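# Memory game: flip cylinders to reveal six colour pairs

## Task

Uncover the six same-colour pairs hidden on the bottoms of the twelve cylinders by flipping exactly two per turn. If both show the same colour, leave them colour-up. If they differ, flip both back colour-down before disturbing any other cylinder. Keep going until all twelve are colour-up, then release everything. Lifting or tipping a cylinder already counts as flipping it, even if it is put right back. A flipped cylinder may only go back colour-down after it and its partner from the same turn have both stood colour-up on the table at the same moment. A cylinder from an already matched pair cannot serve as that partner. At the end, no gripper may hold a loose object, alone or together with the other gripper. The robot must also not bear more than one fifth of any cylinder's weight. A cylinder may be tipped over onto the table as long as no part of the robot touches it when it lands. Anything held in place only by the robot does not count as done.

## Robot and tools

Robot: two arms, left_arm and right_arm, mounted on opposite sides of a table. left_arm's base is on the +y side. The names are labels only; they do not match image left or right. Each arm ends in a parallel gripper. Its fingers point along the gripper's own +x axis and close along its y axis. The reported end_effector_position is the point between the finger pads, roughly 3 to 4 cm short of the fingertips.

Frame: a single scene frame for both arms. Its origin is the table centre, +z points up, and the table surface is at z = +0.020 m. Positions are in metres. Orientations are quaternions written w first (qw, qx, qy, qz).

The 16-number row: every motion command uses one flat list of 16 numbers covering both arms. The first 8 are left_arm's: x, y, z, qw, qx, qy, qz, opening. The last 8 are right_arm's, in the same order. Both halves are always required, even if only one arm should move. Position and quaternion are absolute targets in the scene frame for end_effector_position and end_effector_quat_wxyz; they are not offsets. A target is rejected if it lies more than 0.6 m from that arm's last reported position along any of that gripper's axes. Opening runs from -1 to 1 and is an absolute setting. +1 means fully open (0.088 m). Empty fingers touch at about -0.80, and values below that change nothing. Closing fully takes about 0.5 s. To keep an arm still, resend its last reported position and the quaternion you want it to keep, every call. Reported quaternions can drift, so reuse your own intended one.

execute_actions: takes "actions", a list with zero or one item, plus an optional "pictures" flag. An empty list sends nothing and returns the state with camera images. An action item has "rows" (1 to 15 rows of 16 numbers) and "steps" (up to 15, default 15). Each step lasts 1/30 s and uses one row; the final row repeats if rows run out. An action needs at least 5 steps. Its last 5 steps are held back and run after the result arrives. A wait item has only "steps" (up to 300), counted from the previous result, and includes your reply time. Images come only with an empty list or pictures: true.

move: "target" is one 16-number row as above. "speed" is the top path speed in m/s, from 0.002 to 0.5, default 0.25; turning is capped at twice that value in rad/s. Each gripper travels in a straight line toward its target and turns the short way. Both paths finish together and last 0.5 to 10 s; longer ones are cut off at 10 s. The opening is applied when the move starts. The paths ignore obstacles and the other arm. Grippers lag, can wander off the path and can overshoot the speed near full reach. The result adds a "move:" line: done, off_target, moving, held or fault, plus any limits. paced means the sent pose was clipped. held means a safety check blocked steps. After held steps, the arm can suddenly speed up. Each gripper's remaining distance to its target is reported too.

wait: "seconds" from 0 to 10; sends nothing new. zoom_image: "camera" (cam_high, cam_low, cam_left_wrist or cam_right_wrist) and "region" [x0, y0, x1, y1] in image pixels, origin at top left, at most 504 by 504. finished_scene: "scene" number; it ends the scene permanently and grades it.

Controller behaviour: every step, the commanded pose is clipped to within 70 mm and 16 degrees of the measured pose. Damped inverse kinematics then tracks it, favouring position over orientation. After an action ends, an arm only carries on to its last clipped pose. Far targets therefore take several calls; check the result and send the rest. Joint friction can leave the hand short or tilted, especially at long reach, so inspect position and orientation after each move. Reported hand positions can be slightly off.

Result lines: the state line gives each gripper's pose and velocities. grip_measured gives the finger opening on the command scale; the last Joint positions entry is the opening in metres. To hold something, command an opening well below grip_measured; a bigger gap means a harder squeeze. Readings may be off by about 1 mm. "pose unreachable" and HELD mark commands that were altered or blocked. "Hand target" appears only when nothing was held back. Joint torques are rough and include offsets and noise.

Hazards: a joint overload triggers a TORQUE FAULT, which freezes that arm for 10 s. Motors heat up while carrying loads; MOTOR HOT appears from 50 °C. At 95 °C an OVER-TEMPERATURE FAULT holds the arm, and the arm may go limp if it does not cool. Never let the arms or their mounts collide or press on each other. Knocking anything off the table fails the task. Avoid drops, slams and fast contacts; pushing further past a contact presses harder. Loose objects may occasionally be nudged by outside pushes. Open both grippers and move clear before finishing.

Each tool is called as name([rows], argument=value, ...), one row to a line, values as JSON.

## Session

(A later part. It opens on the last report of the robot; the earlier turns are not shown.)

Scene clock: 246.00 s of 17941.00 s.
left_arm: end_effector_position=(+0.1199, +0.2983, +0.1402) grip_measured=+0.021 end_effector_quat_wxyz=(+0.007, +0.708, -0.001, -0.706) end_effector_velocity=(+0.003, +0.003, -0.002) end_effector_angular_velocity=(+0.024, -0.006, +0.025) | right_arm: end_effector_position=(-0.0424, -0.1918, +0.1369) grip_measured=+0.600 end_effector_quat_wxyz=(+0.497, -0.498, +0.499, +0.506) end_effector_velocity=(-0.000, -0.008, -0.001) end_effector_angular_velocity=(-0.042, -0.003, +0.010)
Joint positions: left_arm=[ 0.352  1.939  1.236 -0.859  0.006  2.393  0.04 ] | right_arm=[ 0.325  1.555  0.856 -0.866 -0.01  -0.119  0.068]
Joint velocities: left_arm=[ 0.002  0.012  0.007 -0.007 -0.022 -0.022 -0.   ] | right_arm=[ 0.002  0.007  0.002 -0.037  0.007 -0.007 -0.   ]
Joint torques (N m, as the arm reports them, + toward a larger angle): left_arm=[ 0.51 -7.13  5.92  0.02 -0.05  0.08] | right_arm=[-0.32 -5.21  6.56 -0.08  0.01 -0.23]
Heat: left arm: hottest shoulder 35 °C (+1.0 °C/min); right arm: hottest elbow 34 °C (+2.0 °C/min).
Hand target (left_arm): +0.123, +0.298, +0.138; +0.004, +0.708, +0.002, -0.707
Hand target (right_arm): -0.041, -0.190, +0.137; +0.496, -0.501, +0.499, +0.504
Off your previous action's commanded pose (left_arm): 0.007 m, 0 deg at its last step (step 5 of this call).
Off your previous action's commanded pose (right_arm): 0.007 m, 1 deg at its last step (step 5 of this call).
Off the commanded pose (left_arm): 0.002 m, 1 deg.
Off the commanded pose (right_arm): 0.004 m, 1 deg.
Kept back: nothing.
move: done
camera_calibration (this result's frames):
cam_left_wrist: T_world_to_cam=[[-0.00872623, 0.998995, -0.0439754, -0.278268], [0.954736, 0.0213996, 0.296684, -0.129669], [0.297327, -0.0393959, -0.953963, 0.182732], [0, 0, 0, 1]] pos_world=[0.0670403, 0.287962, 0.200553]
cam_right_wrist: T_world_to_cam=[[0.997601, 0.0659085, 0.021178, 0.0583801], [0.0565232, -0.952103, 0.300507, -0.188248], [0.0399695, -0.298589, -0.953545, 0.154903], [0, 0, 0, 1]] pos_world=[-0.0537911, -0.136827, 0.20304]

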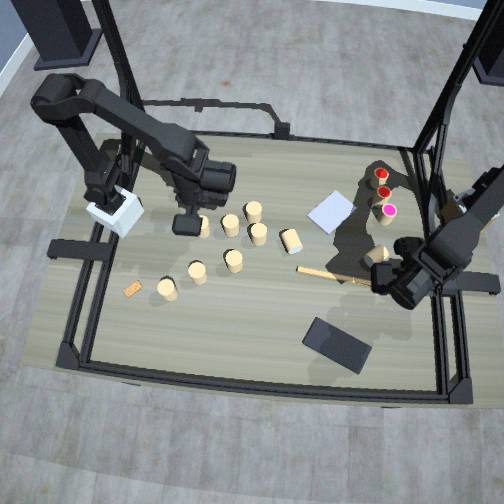

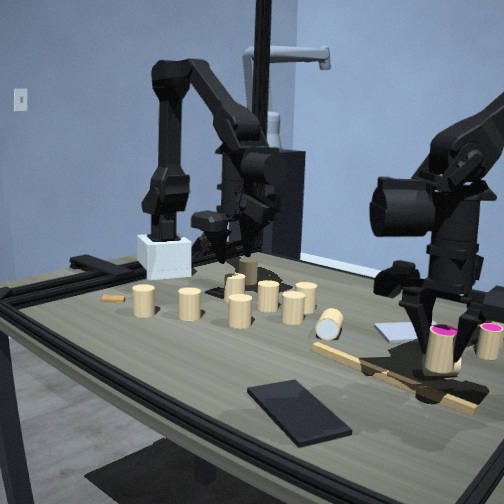

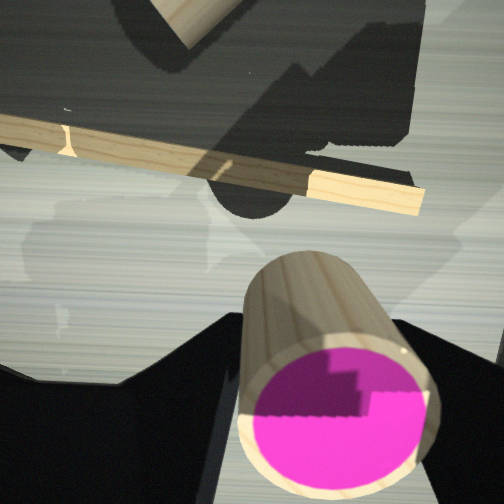

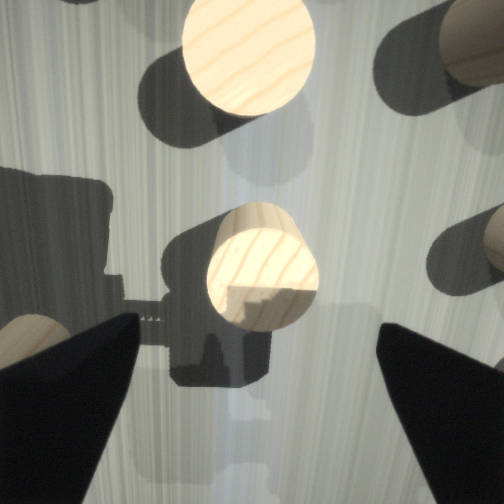

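move(target=[0.13,0.3,0.064,0,0.707,0,-0.707,-0.3,-0.041,-0.188,0.065,0.5,-0.5,0.5,0.5,0.6], speed=0.15)

execute_actions([
  {"rows":[[0.13,0.3,0.066,0,0.707,0,-0.707,0.6,-0.041,-0.188,0.065,0.5,-0.5,0.5,0.5,0.6]],"steps":12},
])

execute_actions([
  {"rows":[[0.13,0.3,0.15,0,0.707,0,-0.707,0.6,-0.041,-0.188,0.065,0.5,-0.5,0.5,0.5,0.6]],"steps":15},
])

execute_actions([
  {"rows":[[0.13,0.3,0.15,0,0.707,0,-0.707,0.6,-0.041,-0.188,0.065,0.5,-0.5,0.5,0.5,-0.3]],"steps":10},
])

execute_actions([
  {"rows":[[0.13,0.3,0.15,0,0.707,0,-0.707,0.6,-0.041,-0.188,0.15,0.5,-0.5,0.5,0.5,-0.3]],"steps":15},
])

move(target=[-0.072,0.085,0.309,0.5,0.5,-0.5,-0.5,0.8,-0.07,-0.03,0.3,0.707,0,0,0.707,-0.3], speed=0.5)

move(target=[-0.072,0.011,0.307,0.5,0.5,-0.5,-0.5,0.8,-0.07,-0.03,0.3,0.707,0,0,0.707,-0.3])

execute_actions([
  {"rows":[[-0.072,0.011,0.307,0.5,0.5,-0.5,-0.5,-0.3,-0.07,-0.03,0.3,0.707,0,0,0.707,-0.3]],"steps":12},
])

execute_actions([
  {"rows":[[-0.072,0.011,0.307,0.5,0.5,-0.5,-0.5,-0.3,-0.07,-0.03,0.3,0.707,0,0,0.707,0.6]],"steps":8},
])

execute_actions([
  {"rows":[[-0.072,0.05,0.307,0.5,0.5,-0.5,-0.5,-0.3,-0.07,-0.07,0.3,0.707,0,0,0.707,0.6]],"steps":10},
])

Scene clock: 247.67 s of 17941.00 s.
left_arm: end_effector_position=(+0.1323, +0.2959, +0.0732) grip_measured=+0.019 end_effector_quat_wxyz=(+0.006, +0.713, -0.006, -0.702) end_effector_velocity=(+0.003, -0.002, -0.001) end_effector_angular_velocity=(-0.006, -0.018, +0.005) | right_arm: end_effector_position=(-0.0406, -0.1851, +0.0695) grip_measured=+0.600 end_effector_quat_wxyz=(+0.503, -0.497, +0.496, +0.505) end_effector_velocity=(-0.003, -0.001, -0.003) end_effector_angular_velocity=(-0.005, +0.023, +0.005)
Joint positions: left_arm=[ 0.369  2.104  1.174 -0.619  0.002  2.419  0.04 ] | right_arm=[ 0.325  1.744  0.735 -0.547 -0.003 -0.114  0.068]
Joint velocities: left_arm=[-0.002  0.002 -0.002  0.022 -0.007 -0.007 -0.   ] | right_arm=[-0.002  0.012 -0.002  0.007 -0.022 -0.007  0.   ]
Joint torques (N m, as the arm reports them, + toward a larger angle): left_arm=[ 0.32 -6.73  3.39  0.78 -0.03  0.12] | right_arm=[ 0.2  -5.71  3.23  0.32  0.02  0.18]
Heat: left arm: hottest shoulder 35 °C (+1.0 °C/min); right arm: hottest elbow 33 °C (+1.0 °C/min).
Hand target (left_arm): +0.130, +0.300, +0.064; -0.000, +0.707, +0.000, -0.707
Hand target (right_arm): -0.041, -0.189, +0.065; +0.500, -0.500, +0.500, +0.500
Off the commanded pose (left_arm): 0.010 m, 1 deg.
Off the commanded pose (right_arm): 0.005 m, 1 deg.
Kept back: nothing.
move: off_target (left_arm)
camera_calibration (this result's frames):
cam_left_wrist: T_world_to_cam=[[0.000927735, 0.998782, -0.0493365, -0.279496], [0.951187, 0.0143445, 0.308281, -0.119827], [0.308613, -0.0472143, -0.950015, 0.115661], [0, 0, 0, 1]] pos_world=[0.0785425, 0.286335, 0.13303]
cam_right_wrist: T_world_to_cam=[[0.997674, 0.0614334, 0.0295486, 0.0561817], [0.0501331, -0.95491, 0.292633, -0.161962], [0.0461936, -0.29047, -0.955768, 0.0944433], [0, 0, 0, 1]] pos_world=[-0.052294, -0.130678, 0.136001]

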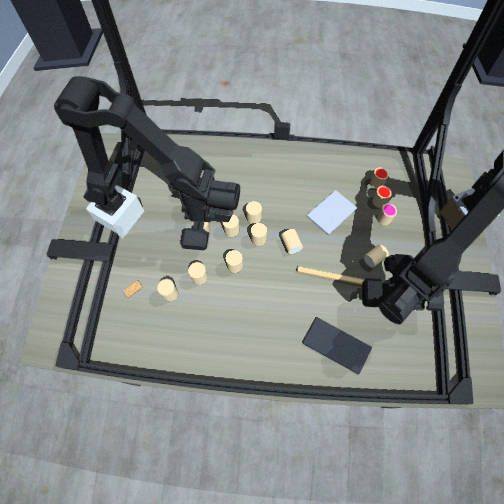

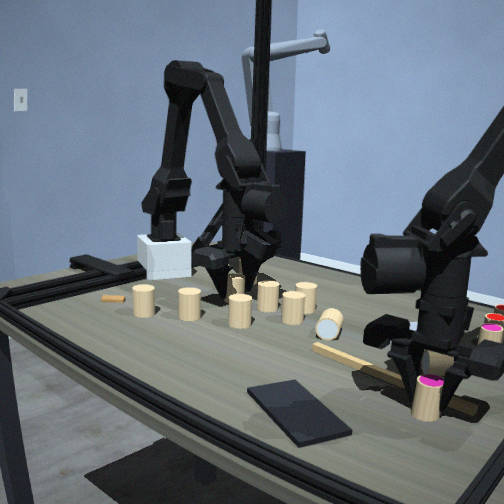

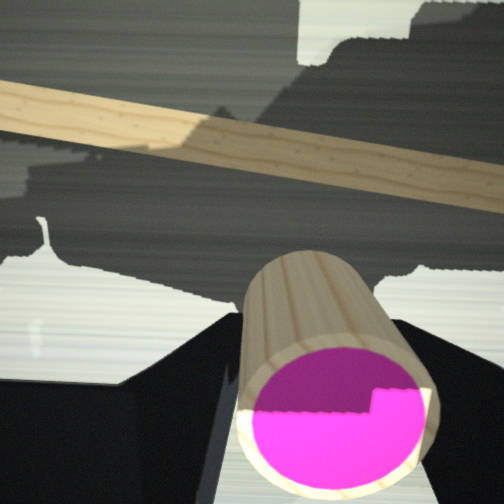

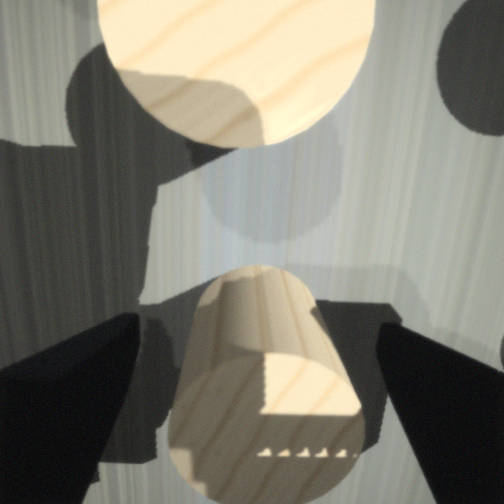

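Scene clock: 247.90 s of 17941.00 s.
left_arm: end_effector_position=(+0.1323, +0.2962, +0.0715) grip_measured=+0.489 end_effector_quat_wxyz=(+0.005, +0.712, -0.005, -0.702) end_effector_velocity=(-0.001, +0.004, -0.003) end_effector_angular_velocity=(+0.017, +0.008, +0.010) | right_arm: end_effector_position=(-0.0406, -0.1852, +0.0686) grip_measured=+0.600 end_effector_quat_wxyz=(+0.502, -0.497, +0.496, +0.504) end_effector_velocity=(-0.005, +0.001, -0.001) end_effector_angular_velocity=(+0.006, +0.036, +0.005)
Joint positions: left_arm=[ 0.37   2.109  1.174 -0.616  0.002  2.419  0.063] | right_arm=[ 0.325  1.748  0.735 -0.545 -0.003 -0.114  0.068]
Joint velocities: left_arm=[ 0.002  0.007 -0.002 -0.007 -0.007 -0.007  0.052] | right_arm=[-0.002  0.002 -0.002  0.007 -0.037 -0.007 -0.   ]
Joint torques (N m, as the arm reports them, + toward a larger angle): left_arm=[ 0.3  -8.22  3.84  0.3  -0.09  0.13] | right_arm=[ 0.18 -5.78  3.57  0.32  0.02  0.18]
Heat: left arm: hottest shoulder 35 °C (+1.0 °C/min); right arm: hottest elbow 33 °C (+1.0 °C/min).
Steps of this call (steps 1 to 7: the first 7 steps of this action). Readings (end_effector_position):
1: left_arm (+0.1323, +0.2959, +0.0732) | right_arm (-0.0406, -0.1850, +0.0693)
2: left_arm (+0.1323, +0.2959, +0.0732) | right_arm (-0.0406, -0.1850, +0.0692)
4: left_arm (+0.1326, +0.2957, +0.0726) | right_arm (-0.0406, -0.1851, +0.0688)
7: the state above

Scene clock: 248.40 s of 17941.00 s.
left_arm: end_effector_position=(+0.1304, +0.2980, +0.1438) grip_measured=+0.598 end_effector_quat_wxyz=(+0.003, +0.709, -0.002, -0.705) end_effector_velocity=(-0.017, +0.018, +0.035) end_effector_angular_velocity=(+0.105, +0.087, +0.034) | right_arm: end_effector_position=(-0.0406, -0.1851, +0.0685) grip_measured=+0.600 end_effector_quat_wxyz=(+0.502, -0.497, +0.496, +0.504) end_effector_velocity=(-0.003, -0.008, -0.002) end_effector_angular_velocity=(-0.031, +0.011, +0.010)
Joint positions: left_arm=[ 0.37   1.96   1.283 -0.884  0.002  2.42   0.068] | right_arm=[ 0.325  1.748  0.735 -0.544 -0.003 -0.114  0.068]
Joint velocities: left_arm=[-0.002 -0.042  0.095 -0.271 -0.022 -0.037  0.   ] | right_arm=[ 0.002  0.002 -0.007 -0.022 -0.007 -0.007 -0.   ]
Joint torques (N m, as the arm reports them, + toward a larger angle): left_arm=[ 0.15 -9.47  5.55  0.1  -0.08  0.1 ] | right_arm=[ 0.18 -5.74  3.59  0.31  0.01  0.18]
Heat: left arm: hottest shoulder 35 °C (+1.0 °C/min); right arm: hottest elbow 33 °C (+1.0 °C/min).
Off your previous action's commanded pose (left_arm): 0.007 m, 1 deg at its last step (step 5 of this call).
Off your previous action's commanded pose (right_arm): 0.005 m, 1 deg at its last step (step 5 of this call).
Steps of this call (steps 1 to 5: the last 5 steps of your previous action; steps 6 to 15: the first 10 steps of this action). Readings (end_effector_position):
6: left_arm (+0.1301, +0.2984, +0.0769) | right_arm (-0.0406, -0.1851, +0.0685)
7: left_arm (+0.1245, +0.3033, +0.0840) | right_arm (-0.0406, -0.1851, +0.0685)
9: left_arm (+0.1219, +0.3055, +0.1040) | right_arm (-0.0406, -0.1851, +0.0685)
13: left_arm (+0.1306, +0.2979, +0.1383) | right_arm (-0.0406, -0.1851, +0.0685)
15: the state above

Scene clock: 248.73 s of 17941.00 s.
left_arm: end_effector_position=(+0.1267, +0.3013, +0.1450) grip_measured=+0.600 end_effector_quat_wxyz=(-0.003, +0.703, +0.003, -0.711) end_effector_velocity=(-0.005, +0.002, +0.000) end_effector_angular_velocity=(+0.020, +0.011, +0.015) | right_arm: end_effector_position=(-0.0406, -0.1851, +0.0685) grip_measured=+0.019 end_effector_quat_wxyz=(+0.502, -0.497, +0.496, +0.504) end_effector_velocity=(+0.010, -0.008, +0.001) end_effector_angular_velocity=(-0.039, -0.062, -0.025)
Joint positions: left_arm=[ 0.37   1.96   1.288 -0.913  0.002  2.42   0.068] | right_arm=[ 0.325  1.748  0.735 -0.545 -0.003 -0.114  0.04 ]
Joint velocities: left_arm=[-0.007 -0.002 -0.002 -0.022 -0.007 -0.022  0.   ] | right_arm=[-0.002 -0.002  0.002 -0.037  0.066  0.022 -0.143]
Joint torques (N m, as the arm reports them, + toward a larger angle): left_arm=[  0.2  -10.06   5.86   0.19  -0.09   0.1 ] | right_arm=[ 0.12 -5.72  3.59  0.31  0.12  0.16]
Heat: left arm: hottest shoulder 35 °C (+1.0 °C/min); right arm: hottest elbow 33 °C (+1.0 °C/min).
Off your previous action's commanded pose (left_arm): 0.006 m, 1 deg at its last step (step 5 of this call).
Off your previous action's commanded pose (right_arm): 0.005 m, 1 deg at its last step (step 5 of this call).
Steps of this call (steps 1 to 5: the last 5 steps of your previous action; steps 6 to 10: the first 5 steps of this action). Readings (end_effector_position):
6: left_arm (+0.1271, +0.3010, +0.1447) | right_arm (-0.0406, -0.1851, +0.0685)
7: left_arm (+0.1272, +0.3009, +0.1449) | right_arm (-0.0406, -0.1851, +0.0685)
9: left_arm (+0.1269, +0.3012, +0.1450) | right_arm (-0.0406, -0.1851, +0.0685)
10: the state above

Scene clock: 249.23 s of 17941.00 s.
left_arm: end_effector_position=(+0.1266, +0.3014, +0.1451) grip_measured=+0.600 end_effector_quat_wxyz=(-0.003, +0.703, +0.003, -0.712) end_effector_velocity=(-0.002, -0.003, -0.001) end_effector_angular_velocity=(-0.007, +0.003, +0.015) | right_arm: end_effector_position=(-0.0405, -0.1859, +0.1405) grip_measured=+0.022 end_effector_quat_wxyz=(+0.500, -0.499, +0.498, +0.503) end_effector_velocity=(-0.004, -0.040, +0.043) end_effector_angular_velocity=(-0.196, +0.029, +0.000)
Joint positions: left_arm=[ 0.37   1.96   1.288 -0.914  0.002  2.42   0.068] | right_arm=[ 0.325  1.571  0.887 -0.881 -0.002 -0.114  0.04 ]
Joint velocities: left_arm=[-0.007  0.002 -0.002  0.007  0.007 -0.022  0.   ] | right_arm=[-0.007 -0.066  0.125 -0.388 -0.007 -0.007 -0.   ]
Joint torques (N m, as the arm reports them, + toward a larger angle): left_arm=[  0.12 -10.34   5.75   0.05  -0.07   0.12] | right_arm=[ 0.17 -7.31  6.28 -0.12 -0.01  0.16]
Heat: left arm: hottest shoulder 35 °C (+1.0 °C/min); right arm: hottest elbow 33 °C (+1.0 °C/min).
Off your previous action's commanded pose (left_arm): 0.006 m, 1 deg at its last step (step 5 of this call).
Off your previous action's commanded pose (right_arm): 0.005 m, 1 deg at its last step (step 5 of this call).
Steps of this call (steps 1 to 5: the last 5 steps of your previous action; steps 6 to 15: the first 10 steps of this action). Readings (end_effector_position):
6: left_arm (+0.1266, +0.3014, +0.1451) | right_arm (-0.0407, -0.1876, +0.0741)
7: left_arm (+0.1266, +0.3014, +0.1451) | right_arm (-0.0414, -0.1936, +0.0824)
9: left_arm (+0.1266, +0.3014, +0.1451) | right_arm (-0.0413, -0.1929, +0.1036)
13: left_arm (+0.1266, +0.3014, +0.1451) | right_arm (-0.0403, -0.1841, +0.1355)
15: the state above

Scene clock: 251.93 s of 17941.00 s.
left_arm: end_effector_position=(-0.0736, +0.0863, +0.3202) grip_measured=+0.800 end_effector_quat_wxyz=(+0.500, +0.495, -0.508, -0.497) end_effector_velocity=(-0.000, +0.000, -0.004) end_effector_angular_velocity=(+0.007, +0.009, +0.015) | right_arm: end_effector_position=(-0.0691, -0.0280, +0.3043) grip_measured=+0.022 end_effector_quat_wxyz=(+0.711, +0.001, -0.007, +0.703) end_effector_velocity=(-0.002, +0.001, -0.004) end_effector_angular_velocity=(-0.007, -0.008, +0.019)
Joint positions: left_arm=[-0.275  1.669  0.686  1.     0.213  1.573  0.078] | right_arm=[ 0.447  1.479  0.531  0.96   0.022 -0.01   0.04 ]
Joint velocities: left_arm=[-0.007  0.007 -0.007  0.007 -0.022 -0.007 -0.   ] | right_arm=[-0.002  0.012 -0.002  0.007 -0.022 -0.007 -0.   ]
Joint torques (N m, as the arm reports them, + toward a larger angle): left_arm=[-0.24 -6.12  4.38  1.85 -0.14 -0.09] | right_arm=[ 0.28 -5.57  5.03  1.65  0.03  0.12]
Heat: left arm: hottest shoulder 35 °C (+1.0 °C/min); right arm: hottest elbow 33 °C (+0.0 °C/min).
Hand target (left_arm): -0.075, +0.087, +0.311; +0.497, +0.498, -0.501, -0.503
Hand target (right_arm): -0.070, -0.029, +0.299; +0.711, -0.002, -0.002, +0.703
Off your previous action's commanded pose (left_arm): 0.006 m, 1 deg at its last step (step 5 of this call).
Off your previous action's commanded pose (right_arm): 0.007 m, 1 deg at its last step (step 5 of this call).
Off the commanded pose (left_arm): 0.011 m, 1 deg.
Off the commanded pose (right_arm): 0.005 m, 1 deg.
Kept back: nothing.
move: off_target (left_arm)
camera_calibration (this result's frames):
cam_left_wrist: T_world_to_cam=[[0.00599268, -0.0495487, -0.998754, 0.337044], [0.958534, 0.284856, -0.00838048, 0.0814032], [0.284916, -0.957289, 0.0492012, 0.16078], [0, 0, 0, 1]] pos_world=[-0.125856, 0.147425, 0.329396]
cam_right_wrist: T_world_to_cam=[[0.996865, -0.0410019, 0.0676672, 0.0535255], [0.0525252, -0.296645, -0.953542, 0.31857], [0.0591701, 0.954107, -0.293561, 0.199996], [0, 0, 0, 1]] pos_world=[-0.0819244, -0.0941212, 0.358859]

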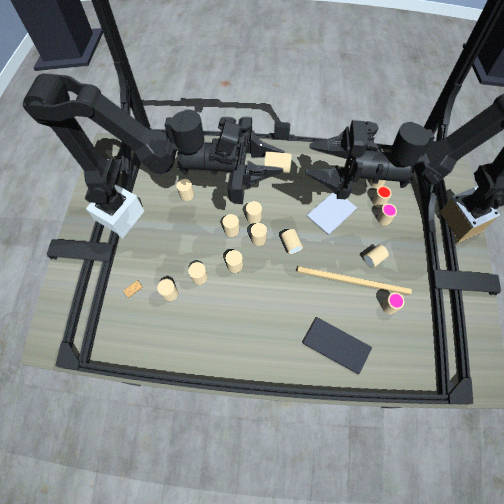

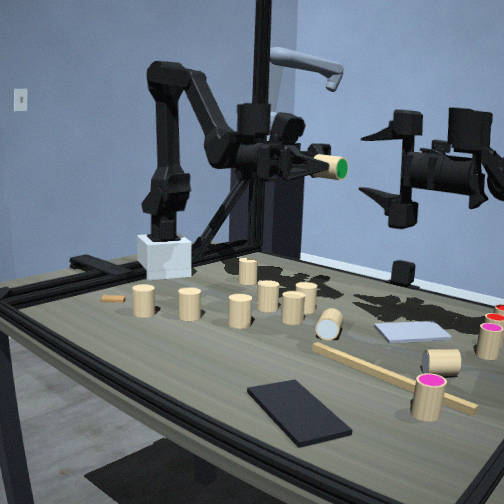

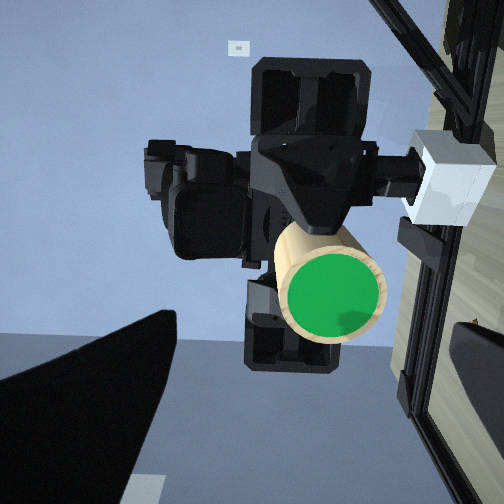

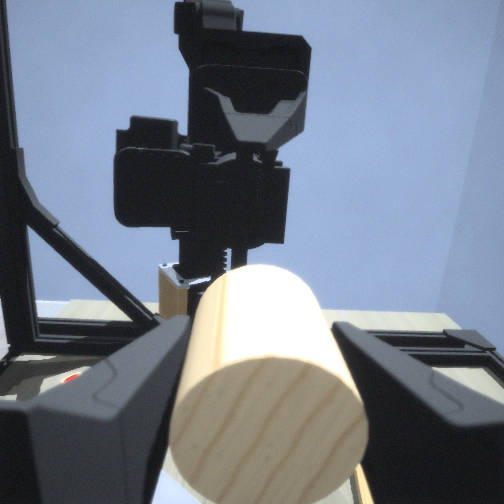

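Scene clock: 252.90 s of 17941.00 s.
left_arm: end_effector_position=(-0.0717, +0.0147, +0.3105) grip_measured=+0.800 end_effector_quat_wxyz=(+0.501, +0.499, -0.503, -0.497) end_effector_velocity=(+0.000, -0.002, +0.001) end_effector_angular_velocity=(-0.007, -0.008, +0.005) | right_arm: end_effector_position=(-0.0707, -0.0283, +0.3030) grip_measured=+0.022 end_effector_quat_wxyz=(+0.707, +0.001, -0.005, +0.707) end_effector_velocity=(+0.002, -0.001, -0.002) end_effector_angular_velocity=(-0.007, -0.007, -0.010)
Joint positions: left_arm=[-0.313  1.92   0.973  0.954  0.167  1.573  0.078] | right_arm=[ 0.447  1.48   0.529  0.959  0.011 -0.006  0.04 ]
Joint velocities: left_arm=[-0.002  0.007  0.007  0.007 -0.007  0.007  0.   ] | right_arm=[-0.002 -0.002 -0.002 -0.007  0.007 -0.007 -0.   ]
Joint torques (N m, as the arm reports them, + toward a larger angle): left_arm=[-0.17 -8.01  6.72  1.55 -0.13 -0.11] | right_arm=[-0.3  -6.92  5.02  1.29 -0.12  0.19]
Heat: left arm: hottest shoulder 35 °C (+1.0 °C/min); right arm: hottest elbow 33 °C (+0.0 °C/min).
Hand target (left_arm): -0.072, +0.011, +0.307; +0.500, +0.500, -0.500, -0.500
Hand target (right_arm): -0.070, -0.030, +0.300; +0.707, -0.000, -0.000, +0.707
Off the commanded pose (left_arm): 0.005 m, 0 deg.
Off the commanded pose (right_arm): 0.004 m, 1 deg.
Kept back: nothing.
move: done
camera_calibration (this result's frames):
cam_left_wrist: T_world_to_cam=[[0.00415244, -0.0406204, -0.999166, 0.323691], [0.95598, 0.293324, -0.00795194, 0.0994807], [0.293403, -0.95515, 0.0400503, 0.0955848], [0, 0, 0, 1]] pos_world=[-0.12449, 0.0752661, 0.320383]
cam_right_wrist: T_world_to_cam=[[0.997501, -0.0304667, 0.0637428, 0.0566702], [0.051739, -0.299356, -0.952738, 0.316986], [0.0481085, 0.953655, -0.297032, 0.200286], [0, 0, 0, 1]] pos_world=[-0.0825646, -0.0943852, 0.357884]

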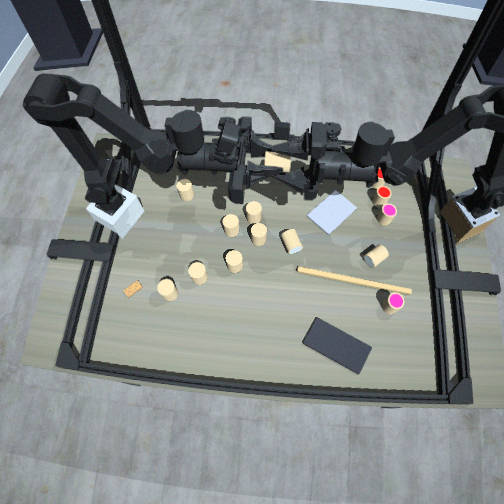

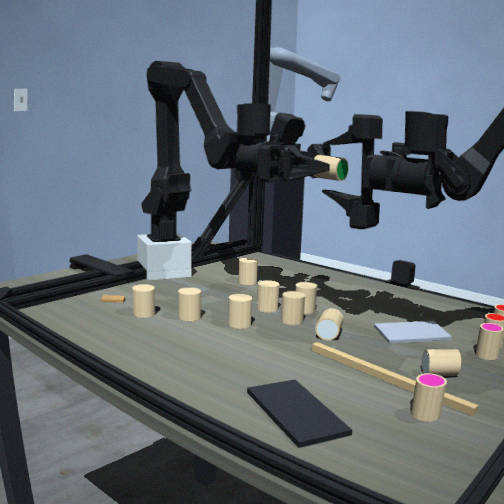

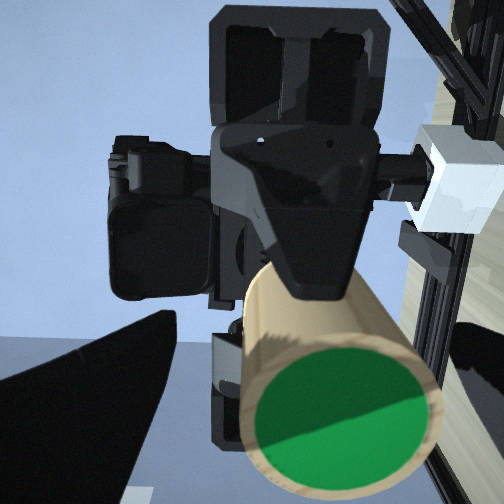

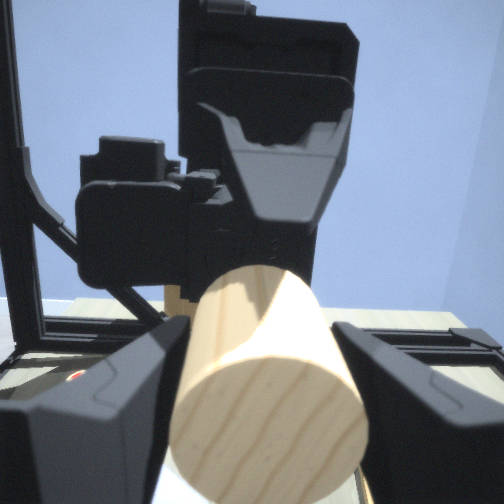

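Scene clock: 253.13 s of 17941.00 s.
left_arm: end_effector_position=(-0.0716, +0.0144, +0.3103) grip_measured=+0.019 end_effector_quat_wxyz=(+0.501, +0.499, -0.502, -0.498) end_effector_velocity=(+0.002, -0.000, +0.001) end_effector_angular_velocity=(+0.002, +0.023, +0.019) | right_arm: end_effector_position=(-0.0707, -0.0283, +0.3030) grip_measured=+0.022 end_effector_quat_wxyz=(+0.707, +0.001, -0.005, +0.707) end_effector_velocity=(+0.002, -0.002, -0.005) end_effector_angular_velocity=(-0.022, -0.008, -0.000)
Joint positions: left_arm=[-0.313  1.92   0.975  0.951  0.167  1.573  0.04 ] | right_arm=[ 0.447  1.48   0.529  0.959  0.011 -0.005  0.04 ]
Joint velocities: left_arm=[-0.002 -0.002  0.002 -0.007 -0.022 -0.022  0.031] | right_arm=[-0.007 -0.007 -0.007 -0.022 -0.007 -0.007 -0.   ]
Joint torques (N m, as the arm reports them, + toward a larger angle): left_arm=[-0.21 -7.91  6.74  1.62 -0.12 -0.13] | right_arm=[-0.31 -6.96  5.01  1.29 -0.12  0.17]
Heat: left arm: hottest shoulder 35 °C (+1.0 °C/min); right arm: hottest elbow 33 °C (+0.0 °C/min).
Steps of this call (steps 1 to 7: the first 7 steps of this action). Readings (end_effector_position):
1: left_arm (-0.0717, +0.0147, +0.3105) | right_arm (-0.0707, -0.0283, +0.3030)
2: left_arm (-0.0717, +0.0146, +0.3102) | right_arm (-0.0707, -0.0283, +0.3030)
4: left_arm (-0.0717, +0.0145, +0.3104) | right_arm (-0.0707, -0.0283, +0.3030)
7: the state above

Scene clock: 253.40 s of 17941.00 s.
left_arm: end_effector_position=(-0.0716, +0.0144, +0.3101) grip_measured=+0.023 end_effector_quat_wxyz=(+0.501, +0.499, -0.502, -0.498) end_effector_velocity=(-0.000, -0.000, -0.013) end_effector_angular_velocity=(+0.046, +0.030, +0.005) | right_arm: end_effector_position=(-0.0707, -0.0284, +0.3029) grip_measured=+0.079 end_effector_quat_wxyz=(+0.707, +0.001, -0.004, +0.707) end_effector_velocity=(-0.000, -0.001, -0.005) end_effector_angular_velocity=(-0.022, -0.008, +0.005)
Joint positions: left_arm=[-0.313  1.92   0.975  0.951  0.166  1.573  0.04 ] | right_arm=[ 0.447  1.48   0.528  0.959  0.011 -0.005  0.043]
Joint velocities: left_arm=[-0.002  0.007 -0.002 -0.037 -0.007 -0.022 -0.   ] | right_arm=[-0.002 -0.002 -0.002 -0.022 -0.007 -0.007  0.115]
Joint torques (N m, as the arm reports them, + toward a larger angle): left_arm=[-0.24 -7.77  6.6   1.57 -0.1  -0.08] | right_arm=[-0.28 -6.97  5.03  1.29 -0.12  0.18]
Heat: left arm: hottest shoulder 35 °C (+1.0 °C/min); right arm: hottest elbow 33 °C (+0.0 °C/min).
Off your previous action's commanded pose (left_arm): 0.005 m, 0 deg at its last step (step 5 of this call).
Off your previous action's commanded pose (right_arm): 0.003 m, 1 deg at its last step (step 5 of this call).
Steps of this call (steps 1 to 5: the last 5 steps of your previous action; steps 6 to 8: the first 3 steps of this action). Readings (end_effector_position):
6: left_arm (-0.0716, +0.0144, +0.3103) | right_arm (-0.0707, -0.0284, +0.3029)
7: left_arm (-0.0716, +0.0144, +0.3103) | right_arm (-0.0707, -0.0284, +0.3029)
8: the state above

Scene clock: 253.73 s of 17941.00 s.
left_arm: end_effector_position=(-0.0725, +0.0357, +0.3033) grip_measured=+0.022 end_effector_quat_wxyz=(+0.498, +0.502, -0.498, -0.502) end_effector_velocity=(+0.008, +0.099, -0.027) end_effector_angular_velocity=(+0.075, +0.021, +0.034) | right_arm: end_effector_position=(-0.0704, -0.0555, +0.3013) grip_measured=+0.577 end_effector_quat_wxyz=(+0.707, +0.000, -0.004, +0.707) end_effector_velocity=(+0.001, -0.105, +0.016) end_effector_angular_velocity=(+0.042, -0.022, +0.005)
Joint positions: left_arm=[-0.305  1.866  0.876  0.981  0.174  1.573  0.04 ] | right_arm=[ 0.447  1.365  0.431  0.941  0.011 -0.005  0.067]
Joint velocities: left_arm=[ 0.056 -0.266 -0.437  0.095  0.022 -0.007 -0.   ] | right_arm=[-0.002 -0.52  -0.339 -0.139 -0.007 -0.022  0.009]
Joint torques (N m, as the arm reports them, + toward a larger angle): left_arm=[  0.13 -10.98   5.06   1.99   0.12  -0.13] | right_arm=[-0.16 -6.23  5.32  1.15 -0.08  0.17]
Heat: left arm: hottest shoulder 35 °C (+1.0 °C/min); right arm: hottest elbow 33 °C (+0.0 °C/min).
Off your previous action's commanded pose (left_arm): 0.004 m, 0 deg at its last step (step 5 of this call).
Off your previous action's commanded pose (right_arm): 0.003 m, 1 deg at its last step (step 5 of this call).
Steps of this call (steps 1 to 5: the last 5 steps of your previous action; steps 6 to 10: the first 5 steps of this action). Readings (end_effector_position):
6: left_arm (-0.0718, +0.0169, +0.3082) | right_arm (-0.0707, -0.0326, +0.3026)
7: left_arm (-0.0721, +0.0220, +0.3070) | right_arm (-0.0706, -0.0394, +0.3012)
9: left_arm (-0.0726, +0.0321, +0.3043) | right_arm (-0.0705, -0.0516, +0.3007)
10: the state above


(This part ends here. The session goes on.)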